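# Move three fridge bottles to cart tray, close fridge

## Task

Remove all three bottles from the refrigerator and set each one standing upright in the cart's top tray, then close the refrigerator door completely. The task fails if a glass bottle drops any real distance, if the door is slammed while opening or closing it, or if the robot falls or is left leaning. Any item the robot is still gripping or touching at the end counts as unfinished, and so does anything that stays in place only because the robot supports it. Finish by releasing everything and backing away.

## Robot and tools

Robot: a Hello Robot Stretch 3 with one arm. It has a two-wheel differential base (0.33 m long, 0.34 m wide) that cannot move sideways, a lift that carries the arm up and down a mast, and an arm that telescopes out to the robot's right. To move the gripper forward or back you drive the base. Turns in place pivot about the point between the drive wheels, 0.05 m behind the front edge. With the arm retracted and wrist folded, the swept circle has radius 0.28 m; an unfolded level wrist reaches beyond it. Loose objects may occasionally get a small push from outside.

Cameras: head_camera and nav_camera are on the head and aim with head_pan_rad and head_tilt_rad; wrist_camera rides on the gripper. Every successful execute_actions result includes one image per camera, taken when the call ends. An empty actions list just returns the current state and images.

Frames: the base frame has its origin on the floor midway between the drive wheels, x forward, y left, z up. hand_pose is expressed in it, located where the closed fingertips meet; with all wrist joints at 0 its x axis is up, y points back along the arm toward the mast, z toward the rear. The odometry frame is the base frame at scene start; heading is positive to the left, from -3.142 to 3.142, and counts wheel turns only, so slip looks like travel. Camera calibration gives K and T_world_to_cam (mapping base-frame points into each camera) with small errors, larger for the wrist camera.

execute_actions takes "actions", a list run in order. Each action may hold "robot", "steps" (1 to 450 control steps, 30 per second; default 1) and "until" (only together with steps). An action with only steps simply waits. "robot" is one of: a command object; {"stop": true}, which brakes everything and clears the queue; or a list of up to 8 commands run one after another, where {"pause_s": s} (max 15) can be inserted. A command may contain:
- "base": exactly one key. translate_m is a relative drive in metres measured from where the base is when that command begins, forward positive, magnitude at most 1. rotate_rad is a relative turn in radians, counter-clockwise (left) positive, magnitude at most 3.2.
- "joints": absolute targets by name, in metres or radians: lift_m 0 to 1.1 (arm height); arm_m 0 to 0.52 (extension); wrist_yaw_rad -1.345 to 4.42 (0 along the arm, positive swings toward the front, 3.0 is folded over the base); wrist_pitch_rad -1.57 to 0.451 (0 level, negative tips the fingers down); wrist_roll_rad -2.911 to 2.911 (0 has the fingers side by side); gripper_m -0.089 to 0.179 (larger is wider; the true fingertip gap is about 0.007 less when nearly shut and 0.025 less when fully open, and zero below 0.007); head_pan_rad -3.953 to 1.73 (positive left, -1.57 faces along the arm); head_tilt_rad -1.53 to 0.419 (negative down). Joints you leave out keep their previous target.
- "contact_limits": {"arm_m": effort %, 1 to 100}, the motor effort at which that arm motion halts; smaller is gentler, too small halts immediately. It applies until the next arm_m command.
Base and joint motions in one command start together and keep running after the call returns, including while you are composing your next reply. Any out-of-range value or malformed action rejects the entire call and nothing new runs. A new command takes effect at once, discards the rest of an older queue, and named joints retarget; goals too close to brake for overshoot and return. A queue advances when every motion of the previous command ends "done" (for base and gripper_m also "off_target"); other endings drop the rest, reported in a "dropped:" line.

until: {"robot": {"status": "ended"}} fires when nothing reports moving and no queue runs; use steps 450 with it to wait for motion to finish. You can also test fields such as lift_m, arm_m_goal, base_status, queue, queue_left, refusals with [op, value], op among =, !=, <, <=, >, >=; statuses accept a word or ["!=", "moving"]. {"any": {"status": "ended"}} fires when the first motion or queue ends. Avoid "=" on readings, since done means within tolerance.

zoom_image: camera (head_camera, nav_camera or wrist_camera) and region [x0, y0, x1, y1] in pixels of that camera's latest image, top-left origin, no larger than 504 by 504.

finished_scene: pass scene (an integer, 1 or 2) to end the current scene permanently once everything has stopped; the result reports success and any next task.

Results: base_status shows progress as (moved of goal); joint_goals, joint_status, measured_speeds, motor_effort (percent, positive pushes toward higher values, bracket = peak since last result, biased and noisy), refusals/queue/queue_left. Status words: moving, done, off_target (held away from goal, may keep pushing), contact_stop (lift or arm hit something and went slack), time_out, stopped, not_commanded, torque_fault (a wrist servo overloaded and is limp for 10 s; its goals are refused). A robot.on_its_own line appears when the robot changed a goal, a joint is slack or off, an idle motor shows load, or base_tilt departs 3 degrees from its start value. lidar_m: 12 distances in 30-degree sectors counter-clockwise from straight ahead, from a plane 0.17 m up; blind to glass. wrist_depth_mm and head_depth_mm: 7x7 grids of median depths.

Gripping: command gripper_m below the object's width to grasp (lower squeezes harder, but the stall guard may ease off and let heavy or slick items slip); to release, open at least 0.02 above where the pads made contact. Neither the reading nor done proves a hold; check images.

Speed: full base speed (0.30 m/s, 1.9 rad/s) only with lift_m under 0.30, arm_m under 0.03 and wrist_yaw_rad over 2.54; otherwise 0.10 m/s and 0.63 rad/s.

Safety: fold or unfold the wrist only with lift_m 0.32 to 0.95, wrist_pitch_rad -0.4 and roll near 0; after folding, lift may go to 0.25. With yaw below -0.4 keep pitch at -0.5 or lower. Pushing on something rigid with the gripper above about 0.45 m can tip the robot, worse after a prior contact_stop or with raised contact limits. Don't drive while holding or pressing on fixed things; avoid snagging furniture, especially reversing. If tilted, reverse the last move in small steps, pull the gripper free, and lower lift_m to about 0.2 if needed. Open and close the fridge door slowly, lower bottles gently, and wait for all motion to end before finishing.

Each tool is called after "Call:" as name(argument=value, ...), one argument or row to a line, values as JSON.

## Session

I'll start by looking at the scene.

Call:
execute_actions(
  actions=[],
)

Scene clock: 0.00 s.
robot.base_odometry: x=+0.000 y=+0.000 heading=+0.000 (m, m, rad; robot's odometry frame)
robot.turned_by_wheels: +0.000 (rad since the last result)
robot.turned_by_imu: +0.000 (rad since the last result)
robot.base_tilt: forward=-0.2 right=-0.7 (deg)
robot.lidar_m: 1.34 1.18 1.18 3.30 1.56 2.52 2.15 1.18 1.65 1.54 1.25 1.23
robot.head_depth_mm: 1217 1208 1206 1206 1202 1196 1194 / 1312 1295 1299 1294 1287 1286 1291 / 1410 1405 1406 1392 1387 1391 1380 / 1530 1532 1524 1522 1515 1512 1503 / 1679 1670 1658 1659 1662 1645 1643 / 1789 1824 1831 1833 1821 1829 1825 / 1890 2074 2062 2033 2031 2031 1979
robot.base_status: not_commanded
robot.joint_positions: lift_m=+0.332 arm_m=+0.000 wrist_yaw_rad=+2.868 wrist_pitch_rad=-0.398 wrist_roll_rad=+0.002 gripper_m=+0.037 head_pan_rad=+0.003 head_tilt_rad=-0.023
robot.joint_goals: lift_m=+0.332 arm_m=+0.000 wrist_yaw_rad=+2.868 wrist_pitch_rad=-0.398 wrist_roll_rad=+0.002 gripper_m=+0.037 head_pan_rad=+0.003 head_tilt_rad=-0.023
robot.joint_status: lift_m=not_commanded arm_m=not_commanded wrist_yaw_rad=not_commanded wrist_pitch_rad=not_commanded wrist_roll_rad=not_commanded gripper_m=not_commanded head_pan_rad=not_commanded head_tilt_rad=not_commanded
robot.measured_speeds: translate_m=+0.000 rotate_rad=+0.000 lift_m=+0.000 arm_m=+0.000 wrist_yaw_rad=+0.000 wrist_pitch_rad=+0.000 wrist_roll_rad=+0.000 head_pan_rad=+0.000 head_tilt_rad=+0.000
robot: refusals=0 queue=idle queue_left=0
robot.motor_effort: left_wheel=+0 right_wheel=-1 lift_m=+37 arm_m=-1 wrist_yaw_rad=+0 wrist_pitch_rad=+4 wrist_roll_rad=+0 gripper_m=+0 head_pan_rad=+0 head_tilt_rad=+2 (%)
robot.hand_pose: x=+0.0401 y=+0.0730 z=+0.3491 quat_wxyz=(+0.234, +0.706, +0.044, +0.667) (m; robot's base frame)
robot.wrist_depth_mm: - - - - - - - / - - - - - - - / - - - - - - - / 906 905 917 917 915 919 942 / 712 - 735 718 763 742 743 / 600 - 620 589 - 613 625 / 514 515 - 512 504 526 524
pictures: head_camera (sideways: a quarter turn clockwise sets it upright), nav_camera (sideways: a quarter turn counterclockwise sets it upright), wrist_camera
Images, in order (width x height): head_camera 896x504, nav_camera 672x504, wrist_camera 644x364.

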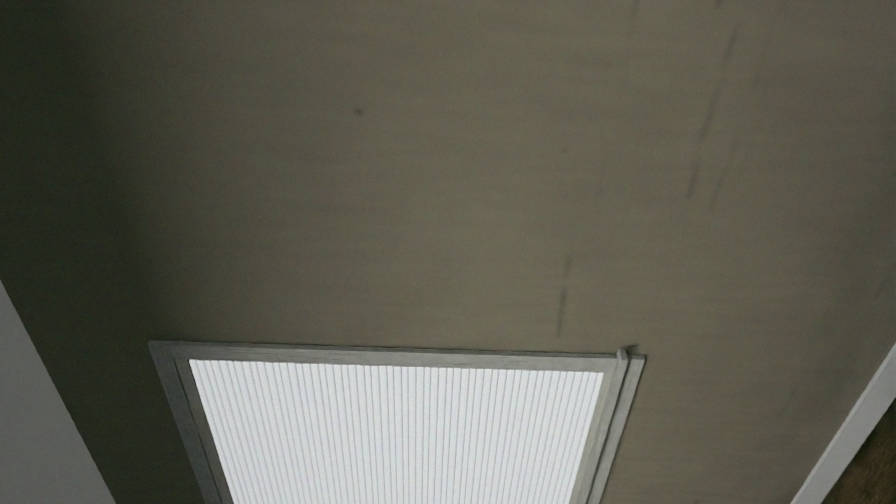

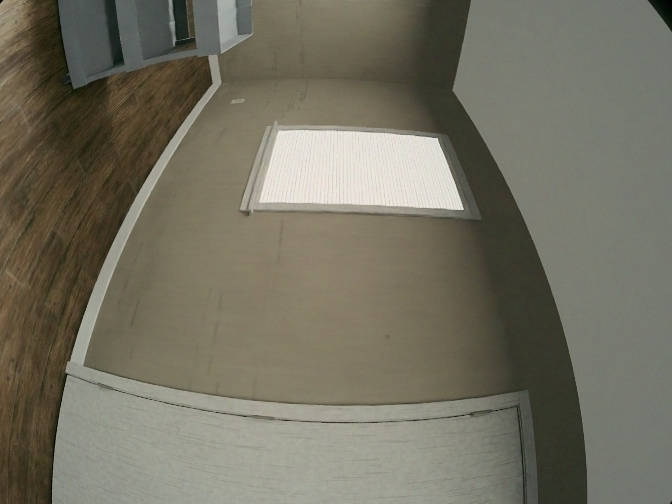

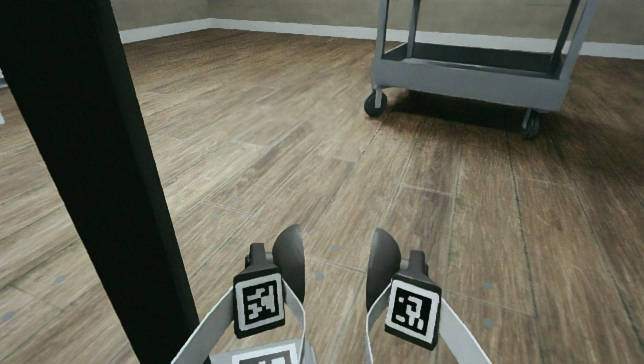

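Call:
execute_actions(
  actions=[
    {"robot": {"joints": {"head_pan_rad": 1.5, "head_tilt_rad": -0.5}}, "steps": 450, "until": {"robot": {"status": "ended"}}},
  ],
)

Scene clock: 9.00 s.
robot.base_odometry: x=+0.000 y=+0.000 heading=+0.000 (m, m, rad; robot's odometry frame)
robot.turned_by_wheels: +0.000 (rad since the last result)
robot.turned_by_imu: +0.000 (rad since the last result)
robot.base_tilt: forward=-0.2 right=-0.7 (deg)
robot.lidar_m: 1.33 1.18 1.18 3.31 1.56 2.52 2.15 1.19 1.65 1.54 1.26 1.23
robot.head_depth_mm: 2634 2815 3002 1528 1597 1487 1298 / 2786 3025 3233 2822 2032 1557 1298 / 2965 3232 3465 2801 2043 1578 1295 / 3154 3392 3648 2810 2011 1579 1295 / 3311 3588 3847 2803 2024 1578 1293 / 2975 3173 3445 2754 2019 1579 1287 / 2688 2844 3038 2780 2010 1576 1292
robot.base_status: not_commanded
robot.joint_positions: lift_m=+0.332 arm_m=+0.000 wrist_yaw_rad=+2.868 wrist_pitch_rad=-0.398 wrist_roll_rad=+0.002 gripper_m=+0.037 head_pan_rad=+1.493 head_tilt_rad=-0.494
robot.joint_goals: lift_m=+0.332 arm_m=+0.000 wrist_yaw_rad=+2.868 wrist_pitch_rad=-0.398 wrist_roll_rad=+0.002 gripper_m=+0.037 head_pan_rad=+1.500 head_tilt_rad=-0.500
robot.joint_status: lift_m=not_commanded arm_m=not_commanded wrist_yaw_rad=not_commanded wrist_pitch_rad=not_commanded wrist_roll_rad=not_commanded gripper_m=not_commanded head_pan_rad=done head_tilt_rad=done
robot.measured_speeds: translate_m=+0.000 rotate_rad=+0.000 lift_m=+0.000 arm_m=+0.000 wrist_yaw_rad=+0.000 wrist_pitch_rad=+0.000 wrist_roll_rad=+0.000 head_pan_rad=+0.000 head_tilt_rad=+0.000
robot: refusals=0 queue=done queue_left=0
robot.motor_effort: left_wheel=+0(0) right_wheel=-1(1) lift_m=+37(37) arm_m=-1(1) wrist_yaw_rad=+0(0) wrist_pitch_rad=+5(5) wrist_roll_rad=+0(0) gripper_m=+0(0) head_pan_rad=+3(36) head_tilt_rad=-3(25) (%)
robot.hand_pose: x=+0.0401 y=+0.0730 z=+0.3491 quat_wxyz=(+0.234, +0.706, +0.044, +0.667) (m; robot's base frame)
robot.wrist_depth_mm: - - - - - - - / - - - - - - - / - - - - - - - / 911 905 911 939 958 910 931 / 716 - 756 712 763 723 739 / 596 - 618 610 - 604 618 / 513 512 - 513 503 519 521
pictures: head_camera (sideways: a quarter turn clockwise sets it upright), nav_camera (sideways: a quarter turn counterclockwise sets it upright), wrist_camera
camera_calibration (this result's frames):
head_camera: T_world_to_cam=[[-0.00450084, -0.481332, -0.876527, 1.16684], [-0.998503, 0.0499436, -0.0222986, 0.0427928], [0.05451, 0.875114, -0.480836, 0.585941], [0, 0, 0, 1]] pos_world=[0.0160409, 0.0467332, 1.30546]
nav_camera: T_world_to_cam=[[0.0157778, 0.456951, 0.889352, -1.11787], [0.9993, -0.0373879, 0.00148157, 0.0430031], [0.033928, 0.888706, -0.457221, 0.549453], [0, 0, 0, 1]] pos_world=[-0.0439773, 0.0241164, 1.24534]
wrist_camera: T_world_to_cam=[[0.974378, -0.22344, 0.0257462, -0.0290134], [-0.0914448, -0.498128, -0.862268, 0.386125], [0.20549, 0.83782, -0.505797, 0.272695], [0, 0, 0, 1]] pos_world=[0.00754285, -0.0426126, 0.471619]
Images, in order (width x height): head_camera 896x504, nav_camera 672x504, wrist_camera 644x364.

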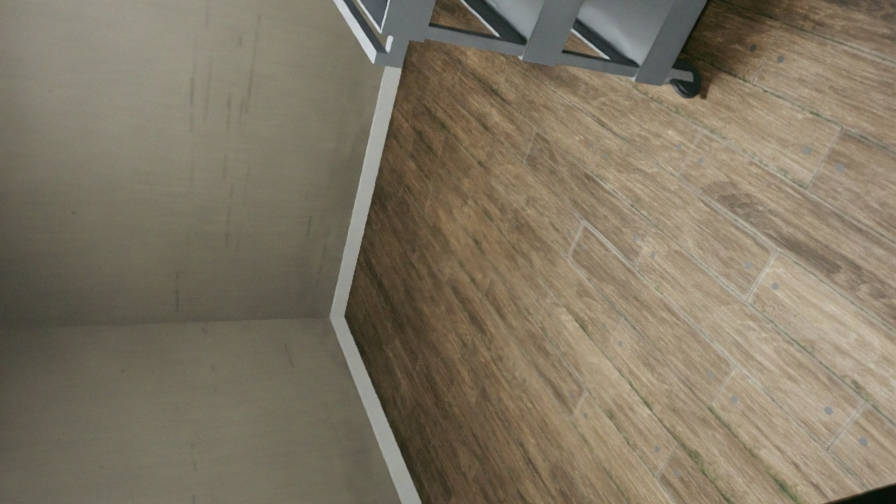

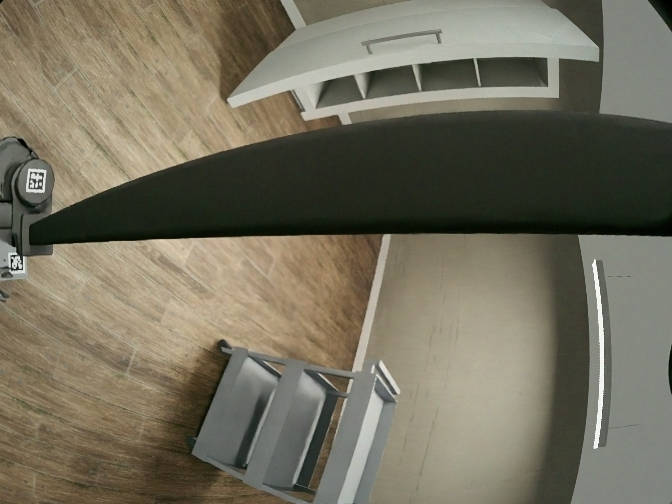

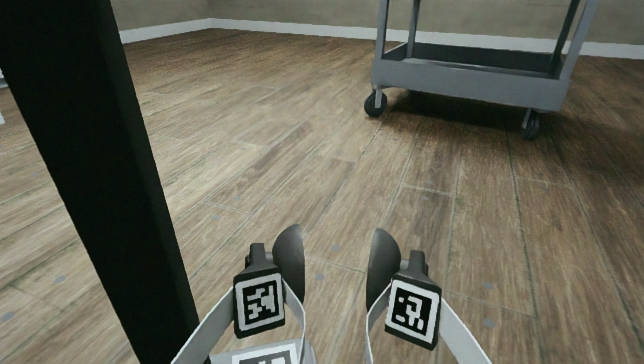

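Call:
zoom_image(
  camera="nav_camera",
  region=[200, 0, 640, 140],
)

Call:
zoom_image(
  camera="nav_camera",
  region=[170, 320, 470, 504],
)

Region (200, 0, 640, 140) of nav_camera's 672x504 image, scaled by 1.145, with more detail than that image has; it fills the top 160 rows of this view, and the rest is white.

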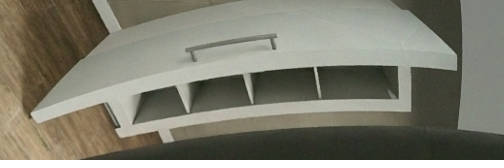

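Region (170, 320, 470, 504) of nav_camera's 672x504 image, scaled by 1.680, with more detail than that image has; it fills the top 309 rows of this view, and the rest is white.

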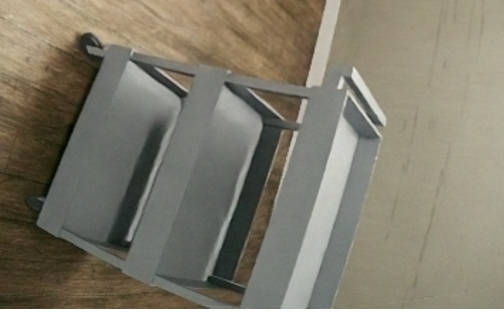

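Call:
execute_actions(
  actions=[
    {"robot": {"joints": {"head_pan_rad": -3.9, "head_tilt_rad": -0.45}}, "steps": 450, "until": {"robot": {"status": "ended"}}},
  ],
)

Scene clock: 41.03 s.
robot.base_odometry: x=+0.000 y=+0.000 heading=+0.000 (m, m, rad; robot's odometry frame)
robot.turned_by_wheels: +0.000 (rad since the last result)
robot.turned_by_imu: +0.000 (rad since the last result)
robot.base_tilt: forward=-0.2 right=-0.7 (deg)
robot.lidar_m: 1.34 1.18 1.18 3.29 1.56 2.52 2.15 1.18 1.64 1.54 1.25 1.23
robot.head_depth_mm: - - - - - - - / 1387 1420 1444 1641 - - - / 2094 2267 2361 2420 2030 1638 1329 / 2138 2295 2493 2679 2140 1627 1321 / 2103 2271 2501 2676 2125 1626 1319 / 2097 2257 2478 2666 2097 1621 1315 / 2070 2251 2411 2649 2083 1617 1318
robot.base_status: not_commanded
robot.joint_positions: lift_m=+0.332 arm_m=+0.000 wrist_yaw_rad=+2.868 wrist_pitch_rad=-0.398 wrist_roll_rad=+0.002 gripper_m=+0.037 head_pan_rad=-3.893 head_tilt_rad=-0.458
robot.joint_goals: lift_m=+0.332 arm_m=+0.000 wrist_yaw_rad=+2.868 wrist_pitch_rad=-0.398 wrist_roll_rad=+0.002 gripper_m=+0.037 head_pan_rad=-3.900 head_tilt_rad=-0.450
robot.joint_status: lift_m=not_commanded arm_m=not_commanded wrist_yaw_rad=not_commanded wrist_pitch_rad=not_commanded wrist_roll_rad=not_commanded gripper_m=not_commanded head_pan_rad=done head_tilt_rad=done
robot.measured_speeds: translate_m=+0.000 rotate_rad=+0.000 lift_m=+0.000 arm_m=+0.000 wrist_yaw_rad=+0.000 wrist_pitch_rad=+0.000 wrist_roll_rad=+0.000 head_pan_rad=+0.000 head_tilt_rad=+0.000
robot: refusals=0 queue=done queue_left=0
robot.motor_effort: left_wheel=+1(1) right_wheel=-1(1) lift_m=+38(37) arm_m=+0(1) wrist_yaw_rad=+0(0) wrist_pitch_rad=+5(4) wrist_roll_rad=+0(0) gripper_m=+0(0) head_pan_rad=-3(36) head_tilt_rad=+3(8) (%)
robot.hand_pose: x=+0.0401 y=+0.0730 z=+0.3491 quat_wxyz=(+0.234, +0.706, +0.044, +0.667) (m; robot's base frame)
robot.wrist_depth_mm: - - - - - - - / - - - - - - - / - - - - - - - / 917 917 893 928 913 913 940 / 710 - 722 731 753 752 754 / 612 - 627 610 - 609 607 / 514 517 - 519 502 528 523
pictures: head_camera (sideways: a quarter turn clockwise sets it upright), nav_camera (sideways: a quarter turn counterclockwise sets it upright), wrist_camera
camera_calibration (this result's frames):
head_camera: T_world_to_cam=[[0.350627, -0.282211, -0.892982, 1.18614], [-0.662147, -0.749012, -0.0232778, 0.0420169], [-0.662286, 0.599447, -0.449489, 0.549525], [0, 0, 0, 1]] pos_world=[-0.0241271, 0.0368007, 1.30718]
nav_camera: T_world_to_cam=[[-0.324212, 0.275528, 0.90497, -1.13617], [0.652294, 0.757961, 0.00291928, 0.043248], [-0.685127, 0.591252, -0.425466, 0.512518], [0, 0, 0, 1]] pos_world=[-0.04543, -0.0227613, 1.24613]
wrist_camera: T_world_to_cam=[[0.974378, -0.22344, 0.0257461, -0.0290133], [-0.0914449, -0.498128, -0.862268, 0.386126], [0.20549, 0.83782, -0.505797, 0.272695], [0, 0, 0, 1]] pos_world=[0.00754286, -0.0426126, 0.471619]
Images, in order (width x height): head_camera 896x504, nav_camera 672x504, wrist_camera 644x364.

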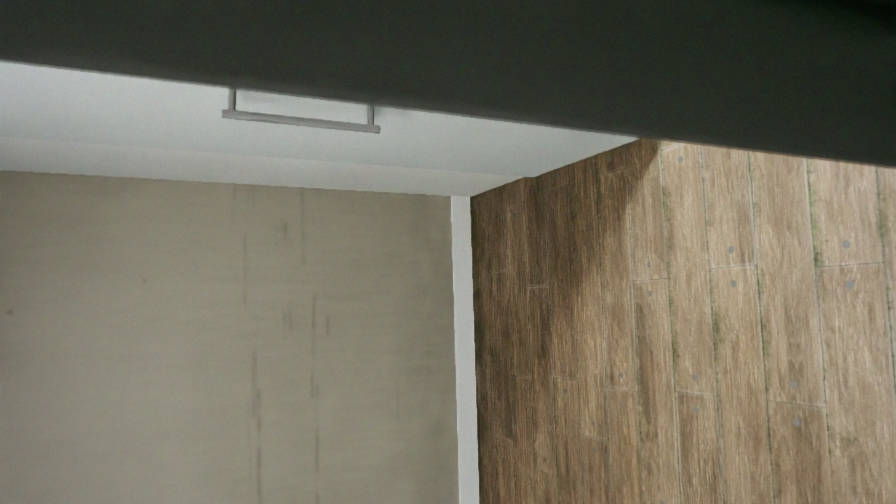

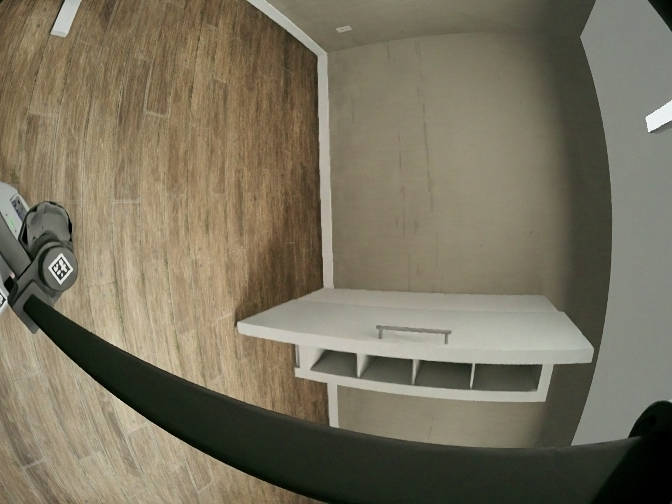

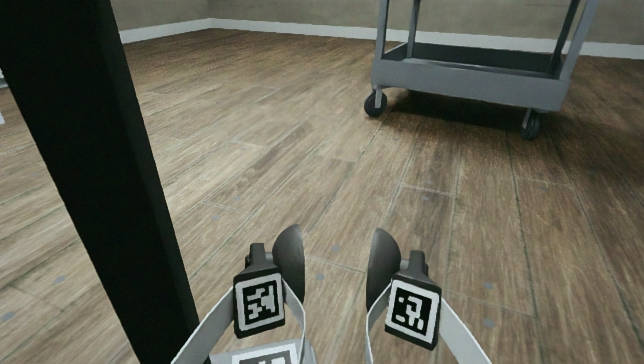

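Call:
execute_actions(
  actions=[
    {"robot": {"base": {"rotate_rad": 0.8}, "joints": {"head_pan_rad": 1.25, "head_tilt_rad": -0.35, "lift_m": 0.28}}, "steps": 450, "until": {"robot": {"status": "ended"}}},
  ],
)

Scene clock: 70.93 s.
robot.base_odometry: x=+0.000 y=+0.000 heading=+0.800 (m, m, rad; robot's odometry frame)
robot.turned_by_wheels: +0.800 (rad since the last result)
robot.turned_by_imu: +0.813 (rad since the last result)
robot.base_tilt: forward=-0.2 right=-0.7 (deg)
robot.lidar_m: 1.18 1.21 2.22 1.41 2.54 1.81 1.18 1.65 1.34 1.23 1.24 1.56
robot.head_depth_mm: 2744 2990 3259 3492 2494 1831 1437 / 2642 2850 3080 3290 2501 1813 1440 / 2489 2693 2863 3080 2467 1811 1435 / 2012 2158 2283 2400 2401 1818 1431 / 1229 1301 1376 1481 1621 1706 1425 / 1588 1754 2074 2337 2313 1795 1421 / 2078 2216 2340 2523 2429 1810 1412
robot.base_status: done (rotate_rad +0.7999 of +0.8000)
robot.joint_positions: lift_m=+0.281 arm_m=+0.000 wrist_yaw_rad=+2.868 wrist_pitch_rad=-0.399 wrist_roll_rad=+0.002 gripper_m=+0.037 head_pan_rad=+1.243 head_tilt_rad=-0.359
robot.joint_goals: lift_m=+0.280 arm_m=+0.000 wrist_yaw_rad=+2.868 wrist_pitch_rad=-0.399 wrist_roll_rad=+0.002 gripper_m=+0.037 head_pan_rad=+1.250 head_tilt_rad=-0.350
robot.joint_status: lift_m=done arm_m=not_commanded wrist_yaw_rad=not_commanded wrist_pitch_rad=not_commanded wrist_roll_rad=not_commanded gripper_m=not_commanded head_pan_rad=done head_tilt_rad=done
robot.measured_speeds: translate_m=+0.000 rotate_rad=+0.000 lift_m=+0.000 arm_m=+0.000 wrist_yaw_rad=+0.000 wrist_pitch_rad=+0.000 wrist_roll_rad=+0.000 head_pan_rad=+0.000 head_tilt_rad=+0.000
robot: refusals=0 queue=done queue_left=0
robot.motor_effort: left_wheel=-1(8) right_wheel=+0(5) lift_m=+20(38) arm_m=-1(1) wrist_yaw_rad=+0(0) wrist_pitch_rad=+5(5) wrist_roll_rad=+0(0) gripper_m=+0(0) head_pan_rad=+3(37) head_tilt_rad=+4(12) (%)
robot.hand_pose: x=+0.0401 y=+0.0729 z=+0.2976 quat_wxyz=(+0.234, +0.706, +0.044, +0.667) (m; robot's base frame)
robot.wrist_depth_mm: - - - - - - - / - - - - - - - / - - - - - - - / 791 804 820 814 834 822 836 / 641 - 643 647 670 661 654 / 530 - 558 532 - 548 550 / 457 - - 459 449 464 461
pictures: head_camera (sideways: a quarter turn clockwise sets it upright), nav_camera (sideways: a quarter turn counterclockwise sets it upright), wrist_camera
camera_calibration (this result's frames):
head_camera: T_world_to_cam=[[-0.0840672, -0.349555, -0.933137, 1.24118], [-0.954059, 0.298501, -0.0258672, 0.0471719], [0.287585, 0.888092, -0.35859, 0.425443], [0, 0, 0, 1]] pos_world=[0.0269966, 0.0419481, 1.31197]
nav_camera: T_world_to_cam=[[0.0884747, 0.321711, 0.942695, -1.18792], [0.958802, -0.283991, 0.00693065, 0.0361553], [0.269947, 0.903245, -0.333583, 0.387121], [0, 0, 0, 1]] pos_world=[-0.034067, 0.0427701, 1.24873]
wrist_camera: T_world_to_cam=[[0.974382, -0.223424, 0.0257134, -0.0276756], [-0.0916022, -0.498687, -0.861928, 0.341596], [0.205398, 0.837492, -0.506378, 0.246908], [0, 0, 0, 1]] pos_world=[0.00754306, -0.0426174, 0.420171]
Images, in order (width x height): head_camera 896x504, nav_camera 672x504, wrist_camera 644x364.

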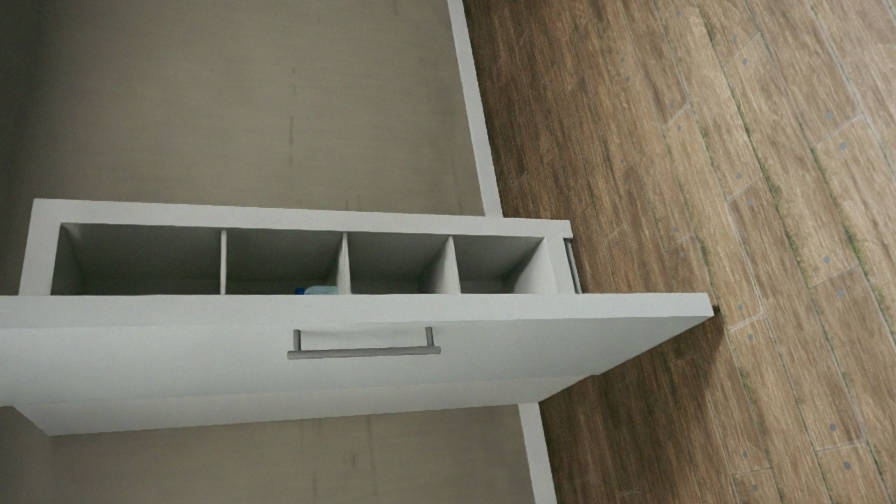

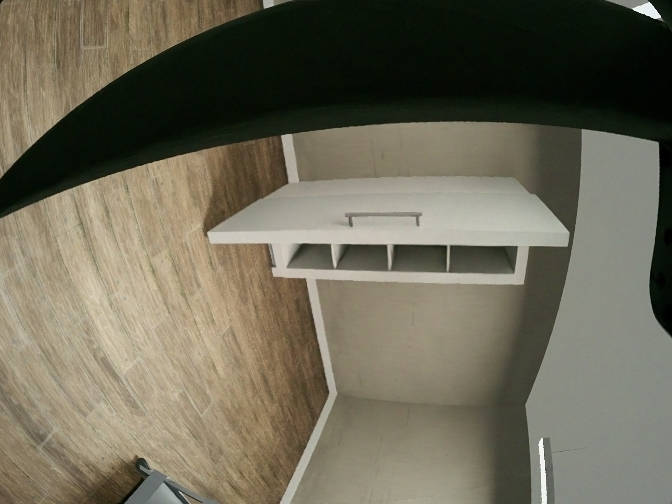

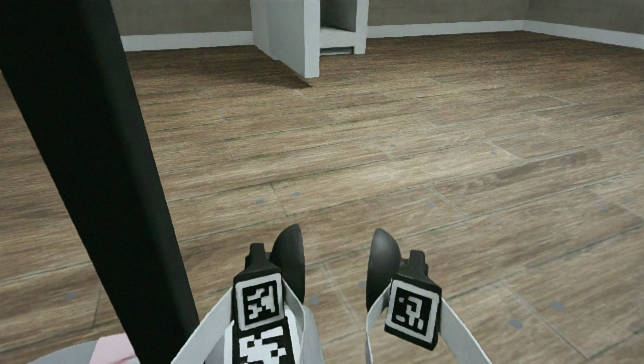

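Call:
zoom_image(
  camera="head_camera",
  region=[440, 180, 780, 460],
)

Call:
zoom_image(
  camera="head_camera",
  region=[0, 180, 480, 460],
)

Region (440, 180, 780, 460) of head_camera's 896x504 image, scaled by 1.482, with more detail than that image has; it fills the top 415 rows of this view, and the rest is white.

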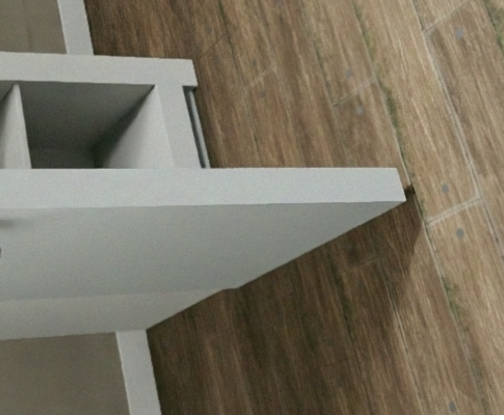

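Region (0, 180, 480, 460) of head_camera's 896x504 image, scaled by 1.050, with more detail than that image has; it fills the top 294 rows of this view, and the rest is white.

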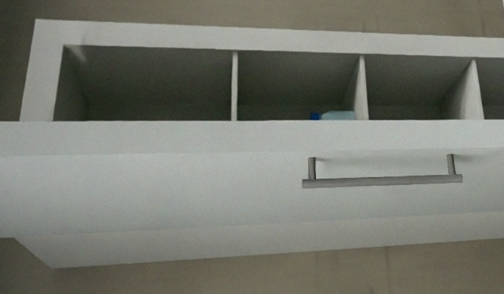

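Call:
execute_actions(
  actions=[
    {"robot": {"joints": {"head_pan_rad": 0.2, "head_tilt_rad": -0.55}}, "steps": 450, "until": {"robot": {"status": "ended"}}},
  ],
)

Scene clock: 192.03 s.
robot.base_odometry: x=+0.000 y=+0.000 heading=+0.800 (m, m, rad; robot's odometry frame)
robot.turned_by_wheels: +0.000 (rad since the last result)
robot.turned_by_imu: +0.000 (rad since the last result)
robot.base_tilt: forward=-0.2 right=-0.7 (deg)
robot.lidar_m: 1.18 1.21 2.22 1.41 2.54 1.81 1.19 1.66 1.34 1.23 1.24 1.55
robot.head_depth_mm: 2574 2820 2962 2260 1844 1529 1258 / 2600 2832 1537 1566 1636 1522 1254 / 2605 2856 1531 1636 1679 1523 1262 / 2640 2897 1525 1634 1715 1520 1258 / 2651 2920 1416 2224 1768 1520 1257 / 2666 2938 3219 2554 1894 1508 1256 / 2719 2976 3251 2554 1890 1508 1251
robot.base_status: done (rotate_rad +0.7999 of +0.8000)
robot.joint_positions: lift_m=+0.281 arm_m=+0.000 wrist_yaw_rad=+2.868 wrist_pitch_rad=-0.399 wrist_roll_rad=+0.002 gripper_m=+0.037 head_pan_rad=+0.207 head_tilt_rad=-0.543
robot.joint_goals: lift_m=+0.280 arm_m=+0.000 wrist_yaw_rad=+2.868 wrist_pitch_rad=-0.399 wrist_roll_rad=+0.002 gripper_m=+0.037 head_pan_rad=+0.200 head_tilt_rad=-0.550
robot.joint_status: lift_m=done arm_m=not_commanded wrist_yaw_rad=not_commanded wrist_pitch_rad=not_commanded wrist_roll_rad=not_commanded gripper_m=not_commanded head_pan_rad=done head_tilt_rad=done
robot.measured_speeds: translate_m=+0.000 rotate_rad=+0.000 lift_m=+0.000 arm_m=+0.000 wrist_yaw_rad=+0.000 wrist_pitch_rad=+0.000 wrist_roll_rad=+0.000 head_pan_rad=+0.000 head_tilt_rad=+0.000
robot: refusals=0 queue=done queue_left=0
robot.motor_effort: left_wheel=-1(2) right_wheel=+0(0) lift_m=+20(20) arm_m=-1(1) wrist_yaw_rad=+0(0) wrist_pitch_rad=+5(4) wrist_roll_rad=+0(0) gripper_m=+0(0) head_pan_rad=-3(37) head_tilt_rad=-3(17) (%)
robot.hand_pose: x=+0.0401 y=+0.0729 z=+0.2976 quat_wxyz=(+0.234, +0.706, +0.044, +0.667) (m; robot's base frame)
robot.wrist_depth_mm: - - - - - - - / - - - - - - - / - - - - - - - / 815 797 808 800 823 819 852 / 641 - 644 656 678 659 665 / 531 - 550 536 - 546 537 / 465 - - 460 446 459 460
pictures: head_camera (sideways: a quarter turn clockwise sets it upright), nav_camera (sideways: a quarter turn counterclockwise sets it upright), wrist_camera
camera_calibration (this result's frames):
head_camera: T_world_to_cam=[[-0.504868, -0.139909, -0.851783, 1.13762], [-0.234115, 0.971985, -0.0208886, 0.0362929], [0.830842, 0.188869, -0.523479, 0.63669], [0, 0, 0, 1]] pos_world=[0.0538565, 0.00363656, 1.30306]
nav_camera: T_world_to_cam=[[0.485293, 0.122363, 0.865747, -1.08995], [0.245368, -0.96943, -0.000523403, 0.0502124], [0.839217, 0.21268, -0.500481, 0.600831], [0, 0, 0, 1]] pos_world=[0.0123947, 0.0542612, 1.24435]
wrist_camera: T_world_to_cam=[[0.974382, -0.223424, 0.0257136, -0.0276757], [-0.0916022, -0.498687, -0.861928, 0.341596], [0.205399, 0.837492, -0.506378, 0.246908], [0, 0, 0, 1]] pos_world=[0.00754307, -0.0426174, 0.420171]
Images, in order (width x height): head_camera 896x504, nav_camera 672x504, wrist_camera 644x364.

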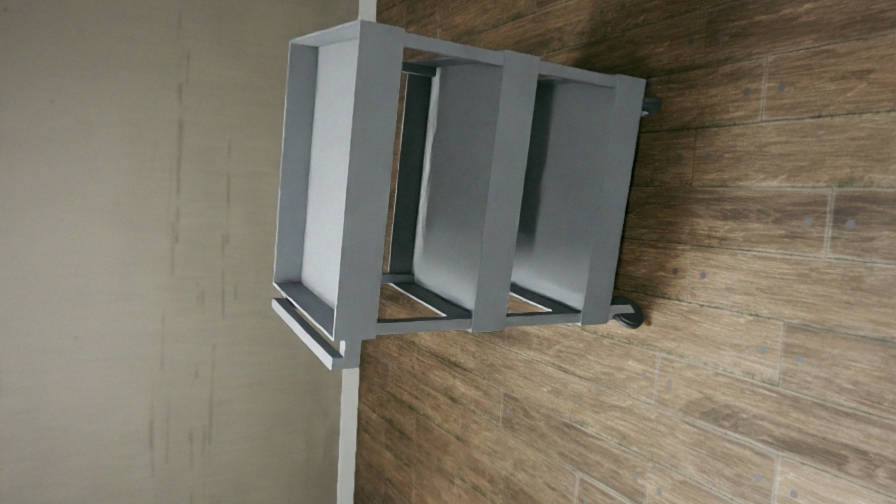

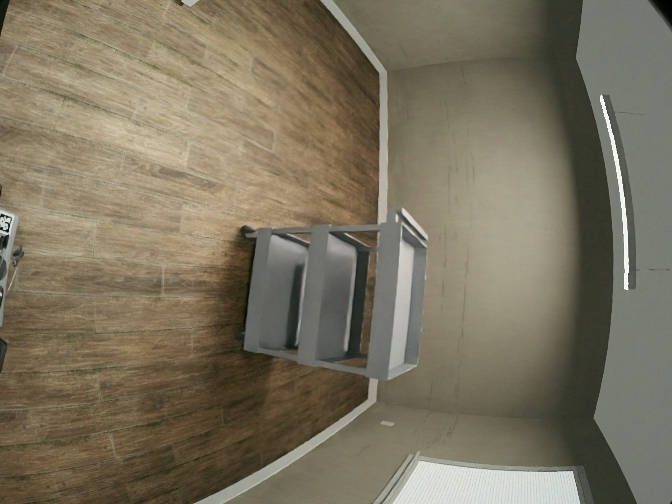

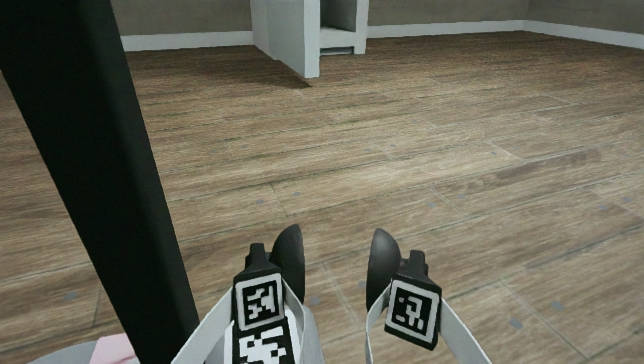

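Call:
execute_actions(
  actions=[
    {"robot": [{"base": {"rotate_rad": 0.12}, "joints": {"head_pan_rad": 1.57, "head_tilt_rad": -0.3}}, {"base": {"translate_m": 0.75}}], "steps": 450, "until": {"robot": {"status": "ended"}}},
  ],
)

Scene clock: 247.50 s.
robot.base_odometry: x=+0.454 y=+0.597 heading=+0.920 (m, m, rad; robot's odometry frame)
robot.turned_by_wheels: +0.120 (rad since the last result)
robot.turned_by_imu: +0.125 (rad since the last result)
robot.base_tilt: forward=-0.2 right=-0.7 (deg)
robot.lidar_m: 0.43 0.45 2.68 1.37 2.62 2.52 1.93 1.77 1.28 1.22 1.26 0.44
robot.head_depth_mm: 2208 2338 2447 2600 2709 1933 1501 / 2173 2332 2457 2628 2702 1929 1492 / 2142 2189 2259 2222 2272 1919 1496 / 2137 2217 2314 2434 2350 1930 1489 / 1725 1797 1908 2024 2151 1800 1486 / 1172 1229 2402 1400 2392 1839 1480 / 2190 2308 2449 2605 2631 1909 1481
robot.base_status: done (translate_m +0.7500 of +0.7500)
robot.joint_positions: lift_m=+0.281 arm_m=+0.000 wrist_yaw_rad=+2.868 wrist_pitch_rad=-0.399 wrist_roll_rad=+0.002 gripper_m=+0.037 head_pan_rad=+1.563 head_tilt_rad=-0.310
robot.joint_goals: lift_m=+0.280 arm_m=+0.000 wrist_yaw_rad=+2.868 wrist_pitch_rad=-0.399 wrist_roll_rad=+0.002 gripper_m=+0.037 head_pan_rad=+1.570 head_tilt_rad=-0.300
robot.joint_status: lift_m=done arm_m=not_commanded wrist_yaw_rad=not_commanded wrist_pitch_rad=not_commanded wrist_roll_rad=not_commanded gripper_m=not_commanded head_pan_rad=done head_tilt_rad=done
robot.measured_speeds: translate_m=+0.000 rotate_rad=+0.000 lift_m=+0.000 arm_m=+0.000 wrist_yaw_rad=+0.000 wrist_pitch_rad=+0.000 wrist_roll_rad=+0.000 head_pan_rad=+0.000 head_tilt_rad=+0.000
robot: refusals=0 queue=done queue_left=0
robot.motor_effort: left_wheel=-2(9) right_wheel=+0(2) lift_m=+20(20) arm_m=-1(0) wrist_yaw_rad=+0(0) wrist_pitch_rad=+5(5) wrist_roll_rad=+0(0) gripper_m=+0(0) head_pan_rad=+3(36) head_tilt_rad=+4(19) (%)
robot.hand_pose: x=+0.0401 y=+0.0729 z=+0.2976 quat_wxyz=(+0.234, +0.706, +0.044, +0.667) (m; robot's base frame)
robot.wrist_depth_mm: - - - - - - - / - - - - - - - / - - - - - - 523 / 783 810 820 817 826 825 468 / 644 - 651 646 689 592 523 / 538 - 551 534 - 542 547 / 463 - - 463 448 459 470
pictures: head_camera (sideways: a quarter turn clockwise sets it upright), nav_camera (sideways: a quarter turn counterclockwise sets it upright), wrist_camera
camera_calibration (this result's frames):
head_camera: T_world_to_cam=[[0.0306278, -0.312341, -0.949476, 1.26181], [-0.999509, -0.0157978, -0.0270449, 0.048984], [-0.00655236, 0.949839, -0.312671, 0.367477], [0, 0, 0, 1]] pos_world=[0.0127212, 0.045846, 1.31429]
nav_camera: T_world_to_cam=[[-0.0176806, 0.286864, 0.957808, -1.20701], [0.999449, 0.031968, 0.00887483, 0.0333758], [-0.0280733, 0.957438, -0.287272, 0.328666], [0, 0, 0, 1]] pos_world=[-0.0454713, 0.0305035, 1.2502]
wrist_camera: T_world_to_cam=[[0.974382, -0.223424, 0.0257133, -0.0276754], [-0.0916032, -0.49869, -0.861926, 0.341586], [0.205398, 0.83749, -0.506381, 0.246904], [0, 0, 0, 1]] pos_world=[0.00754308, -0.0426178, 0.420161]
Images, in order (width x height): head_camera 896x504, nav_camera 672x504, wrist_camera 644x364.

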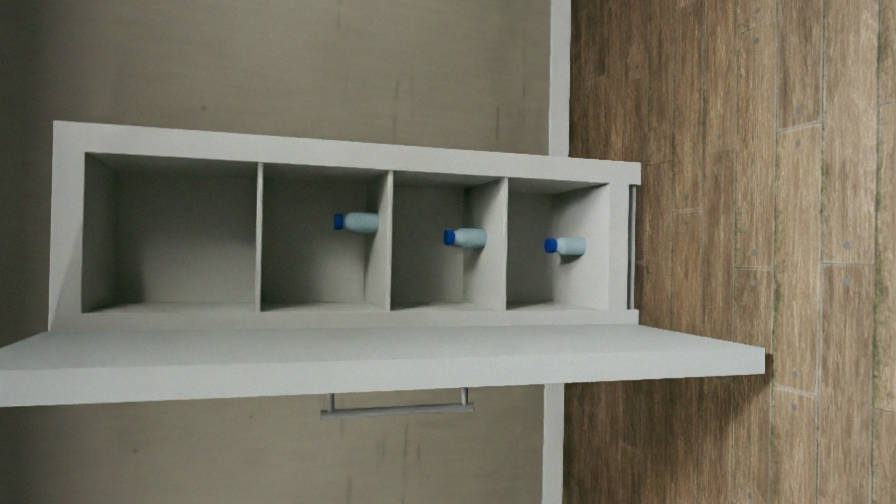

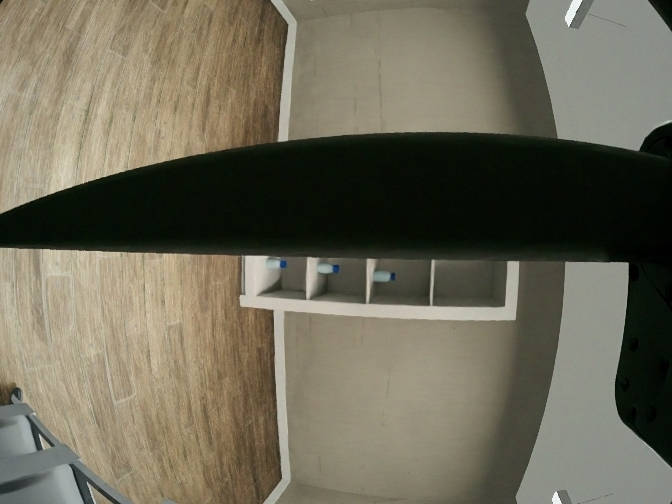

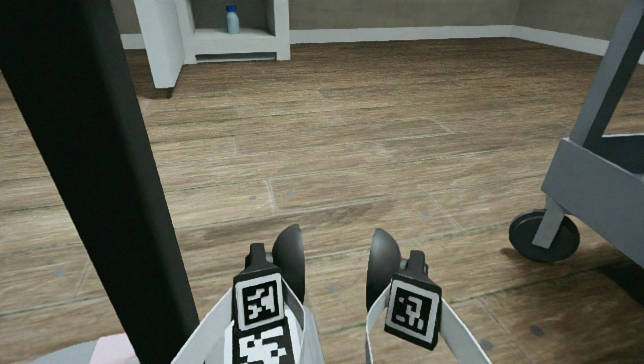

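Call:
zoom_image(
  camera="head_camera",
  region=[240, 140, 660, 340],
)

Region (240, 140, 660, 340) of head_camera's 896x504 image, scaled by 1.200, with more detail than that image has; it fills the top 240 rows of this view, and the rest is white.

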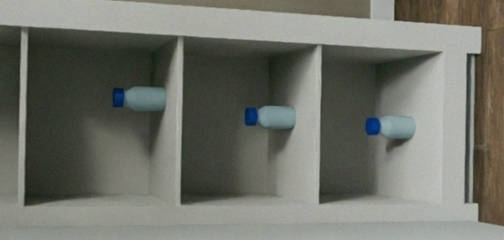

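Call:
execute_actions(
  actions=[
    {"robot": [{"base": {"rotate_rad": 1.48}, "joints": {"head_pan_rad": 0.0, "head_tilt_rad": -0.55}}, {"base": {"translate_m": 0.9}}], "steps": 450, "until": {"robot": {"status": "ended"}}},
  ],
)

Scene clock: 374.57 s.
robot.base_odometry: x=-0.209 y=+1.205 heading=+2.400 (m, m, rad; robot's odometry frame)
robot.turned_by_wheels: +1.480 (rad since the last result)
robot.turned_by_imu: +1.503 (rad since the last result)
robot.base_tilt: forward=-0.2 right=-0.7 (deg)
robot.lidar_m: 1.11 0.56 0.58 2.52 2.54 2.28 2.12 0.68 0.76 2.26 2.28 1.80
robot.head_depth_mm: 1400 1539 1713 1930 1934 1515 1262 / 1392 1533 1684 1907 1918 1519 1257 / 909 1014 1109 1271 1778 1520 1260 / 1234 1375 1281 1480 1673 1494 1253 / 1238 1356 1266 1433 1608 1499 1257 / 1227 1362 1363 1464 1565 1492 1251 / 1136 1117 1098 1171 1207 1178 1153
robot.base_status: done (translate_m +0.9000 of +0.9000)
robot.joint_positions: lift_m=+0.281 arm_m=+0.000 wrist_yaw_rad=+2.868 wrist_pitch_rad=-0.399 wrist_roll_rad=+0.002 gripper_m=+0.037 head_pan_rad=+0.007 head_tilt_rad=-0.544
robot.joint_goals: lift_m=+0.280 arm_m=+0.000 wrist_yaw_rad=+2.868 wrist_pitch_rad=-0.399 wrist_roll_rad=+0.002 gripper_m=+0.037 head_pan_rad=+0.000 head_tilt_rad=-0.550
robot.joint_status: lift_m=done arm_m=not_commanded wrist_yaw_rad=not_commanded wrist_pitch_rad=not_commanded wrist_roll_rad=not_commanded gripper_m=not_commanded head_pan_rad=done head_tilt_rad=done
robot.measured_speeds: translate_m=+0.000 rotate_rad=+0.000 lift_m=+0.000 arm_m=+0.000 wrist_yaw_rad=+0.000 wrist_pitch_rad=+0.000 wrist_roll_rad=+0.000 head_pan_rad=+0.000 head_tilt_rad=+0.000
robot: refusals=0 queue=done queue_left=0
robot.motor_effort: left_wheel=-2(11) right_wheel=+0(6) lift_m=+21(20) arm_m=-1(1) wrist_yaw_rad=+0(0) wrist_pitch_rad=+5(5) wrist_roll_rad=+0(0) gripper_m=+0(0) head_pan_rad=-3(37) head_tilt_rad=-2(20) (%)
robot.hand_pose: x=+0.0401 y=+0.0729 z=+0.2976 quat_wxyz=(+0.234, +0.706, +0.044, +0.667) (m; robot's base frame)
robot.wrist_depth_mm: - - - - - 514 498 / - - - - - 537 553 / - - - - - 581 624 / 811 807 813 816 827 619 740 / 636 - 649 641 678 648 667 / 527 - 552 533 - 541 543 / 462 - - 456 443 464 466
pictures: head_camera (sideways: a quarter turn clockwise sets it upright), nav_camera (sideways: a quarter turn counterclockwise sets it upright), wrist_camera
camera_calibration (this result's frames):
head_camera: T_world_to_cam=[[-0.523729, -0.0366896, -0.851094, 1.13684], [-0.0361105, 0.99913, -0.0208503, 0.0350352], [0.851119, 0.0198136, -0.524599, 0.638023], [0, 0, 0, 1]] pos_world=[0.0536269, -0.0059361, 1.30299]
nav_camera: T_world_to_cam=[[0.501073, 0.023388, 0.865089, -1.08918], [0.0476187, -0.998865, -0.000576857, 0.0514883], [0.864094, 0.0414835, -0.501618, 0.602159], [0, 0, 0, 1]] pos_world=[0.0229872, 0.051924, 1.24432]
wrist_camera: T_world_to_cam=[[0.974382, -0.223424, 0.025713, -0.0276786], [-0.0916046, -0.498696, -0.861923, 0.341575], [0.205397, 0.837487, -0.506387, 0.246918], [0, 0, 0, 1]] pos_world=[0.00754308, -0.0426328, 0.420159]
Images, in order (width x height): head_camera 896x504, nav_camera 672x504, wrist_camera 644x364.

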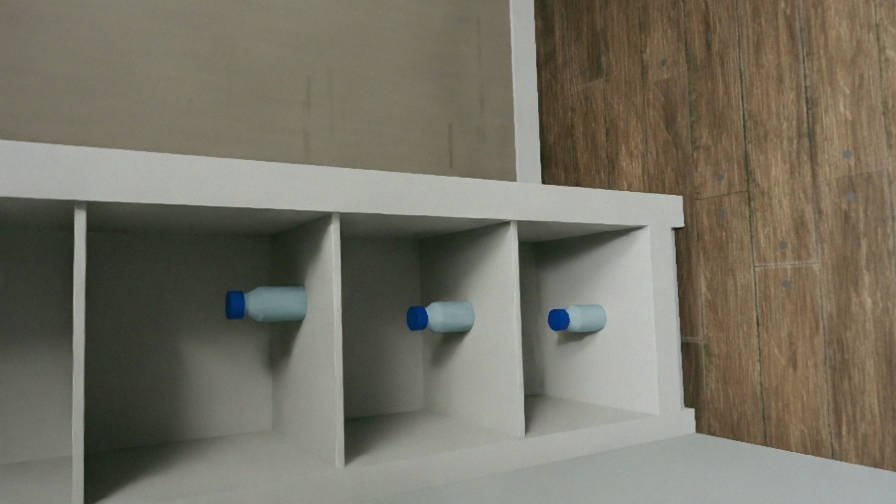

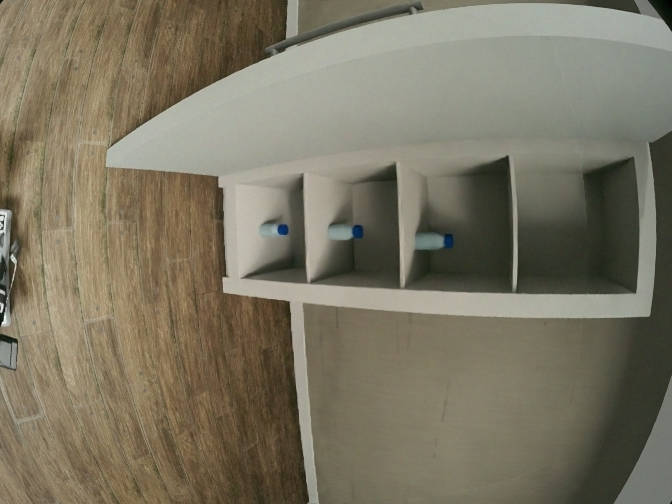

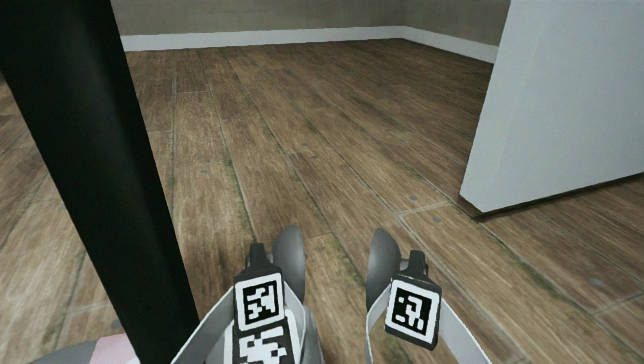

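Call:
zoom_image(
  camera="head_camera",
  region=[500, 170, 760, 480],
)

Call:
zoom_image(
  camera="head_camera",
  region=[200, 200, 540, 480],
)

Region (500, 170, 760, 480) of head_camera's 896x504 image, scaled by 1.626, with more detail than that image has; it fills the left 423 columns of this view, and the rest is white.

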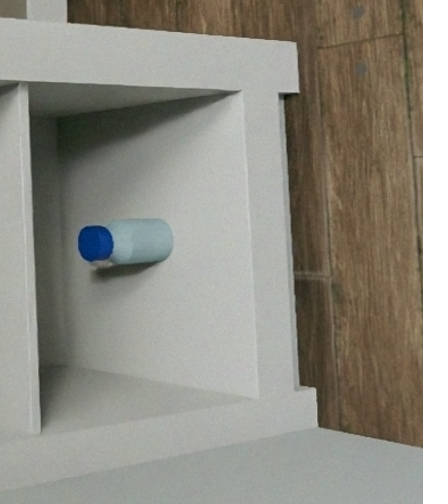

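Region (200, 200, 540, 480) of head_camera's 896x504 image, scaled by 1.482, with more detail than that image has; it fills the top 415 rows of this view, and the rest is white.

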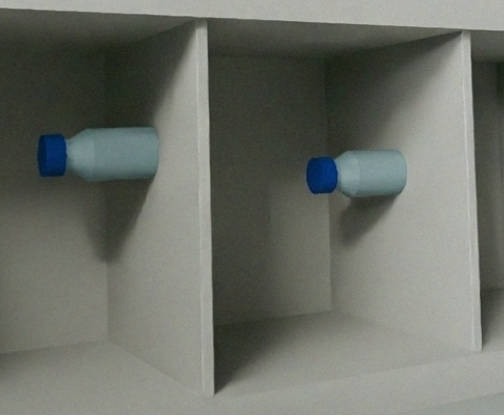

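Call:
execute_actions(
  actions=[
    {"robot": [{"base": {"translate_m": 0.5}, "joints": {"head_pan_rad": -1.57, "head_tilt_rad": -0.75}}, {"base": {"rotate_rad": 1.68}}], "steps": 450, "until": {"robot": {"status": "ended"}}},
  ],
)

Scene clock: 487.47 s.
robot.base_odometry: x=-0.578 y=+1.542 heading=-2.203 (m, m, rad; robot's odometry frame)
robot.turned_by_wheels: +1.680 (rad since the last result)
robot.turned_by_imu: +1.703 (rad since the last result)
robot.base_tilt: forward=-0.2 right=-0.7 (deg)
robot.lidar_m: 0.39 2.36 2.71 1.20 1.12 2.30 2.20 1.69 0.62 0.61 0.57 0.40
robot.head_depth_mm: 475 549 1225 1480 1583 1335 1146 / 526 561 636 735 1463 1332 1149 / 844 933 771 1088 977 1206 1148 / 852 917 776 1167 1030 1247 1152 / 858 941 776 1129 1030 1248 1149 / 861 938 776 1156 1026 1248 1150 / 847 912 774 941 956 1085 1090
robot.base_status: done (rotate_rad +1.6799 of +1.6800)
robot.joint_positions: lift_m=+0.281 arm_m=+0.001 wrist_yaw_rad=+2.868 wrist_pitch_rad=-0.399 wrist_roll_rad=+0.002 gripper_m=+0.037 head_pan_rad=-1.563 head_tilt_rad=-0.741
robot.joint_goals: lift_m=+0.280 arm_m=+0.001 wrist_yaw_rad=+2.868 wrist_pitch_rad=-0.399 wrist_roll_rad=+0.002 gripper_m=+0.037 head_pan_rad=-1.570 head_tilt_rad=-0.750
robot.joint_status: lift_m=done arm_m=not_commanded wrist_yaw_rad=not_commanded wrist_pitch_rad=not_commanded wrist_roll_rad=not_commanded gripper_m=not_commanded head_pan_rad=done head_tilt_rad=done
robot.measured_speeds: translate_m=+0.000 rotate_rad=+0.000 lift_m=+0.000 arm_m=+0.000 wrist_yaw_rad=+0.000 wrist_pitch_rad=+0.000 wrist_roll_rad=+0.000 head_pan_rad=+0.000 head_tilt_rad=+0.000
robot: refusals=0 queue=done queue_left=0
robot.motor_effort: left_wheel=-1(8) right_wheel=+0(7) lift_m=+21(21) arm_m=-2(1) wrist_yaw_rad=+0(0) wrist_pitch_rad=+5(5) wrist_roll_rad=+0(0) gripper_m=+0(0) head_pan_rad=-3(37) head_tilt_rad=-4(18) (%)
robot.hand_pose: x=+0.0401 y=+0.0728 z=+0.2976 quat_wxyz=(+0.234, +0.706, +0.044, +0.667) (m; robot's base frame)
robot.wrist_depth_mm: - - - - - - - / - - - - - - - / - - - - - - - / 799 806 815 855 817 818 839 / 639 - 638 644 694 647 663 / 536 - 547 537 - 547 543 / 464 - - 456 452 469 464
pictures: head_camera (sideways: a quarter turn clockwise sets it upright), nav_camera (sideways: a quarter turn counterclockwise sets it upright), wrist_camera
camera_calibration (this result's frames):
head_camera: T_world_to_cam=[[-0.0381324, 0.680122, -0.732106, 0.978763], [0.999085, 0.0401436, -0.014745, 0.0207676], [0.0193609, -0.731999, -0.681031, 0.846599], [0, 0, 0, 1]] pos_world=[0.000183038, -0.0468027, 1.29342]
nav_camera: T_world_to_cam=[[0.0248428, -0.660651, 0.750282, -0.936605], [-0.998847, -0.0472363, -0.00852015, 0.0682119], [0.0410694, -0.749206, -0.661063, 0.814609], [0, 0, 0, 1]] pos_world=[0.0579457, -0.00523736, 1.24181]
wrist_camera: T_world_to_cam=[[0.974382, -0.223424, 0.0257126, -0.0276825], [-0.0916058, -0.498699, -0.861921, 0.341564], [0.205397, 0.837485, -0.50639, 0.246935], [0, 0, 0, 1]] pos_world=[0.0075431, -0.042651, 0.420159]
Images, in order (width x height): head_camera 896x504, nav_camera 672x504, wrist_camera 644x364.

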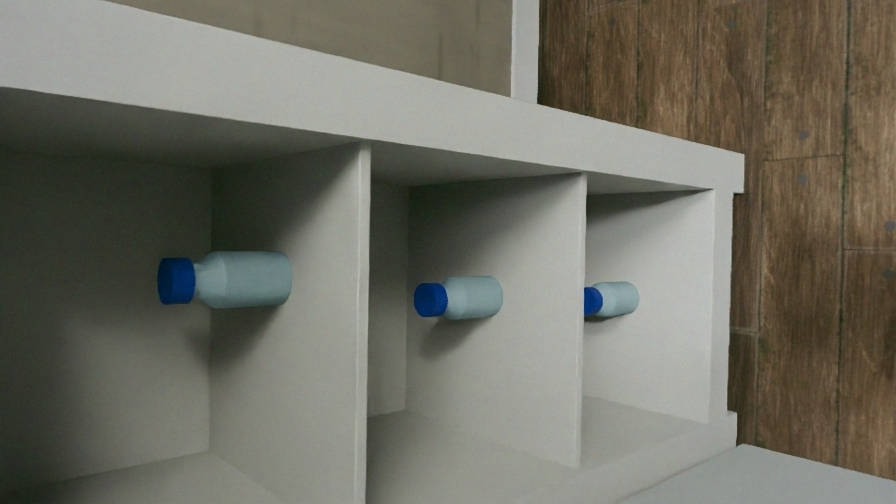

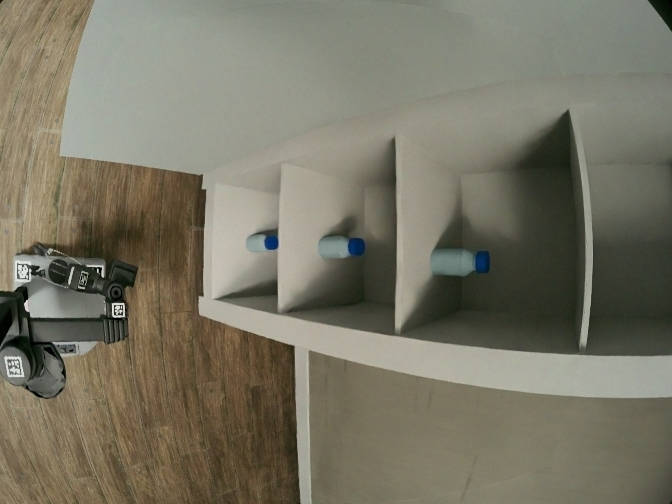

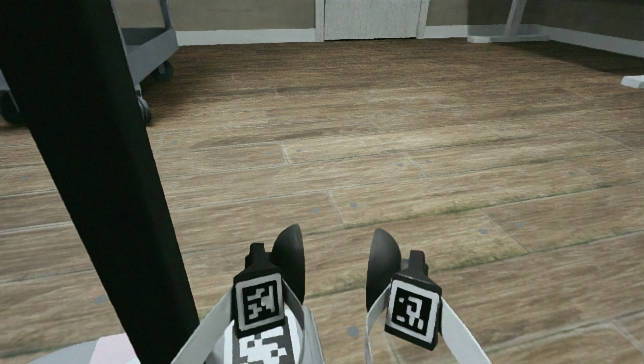

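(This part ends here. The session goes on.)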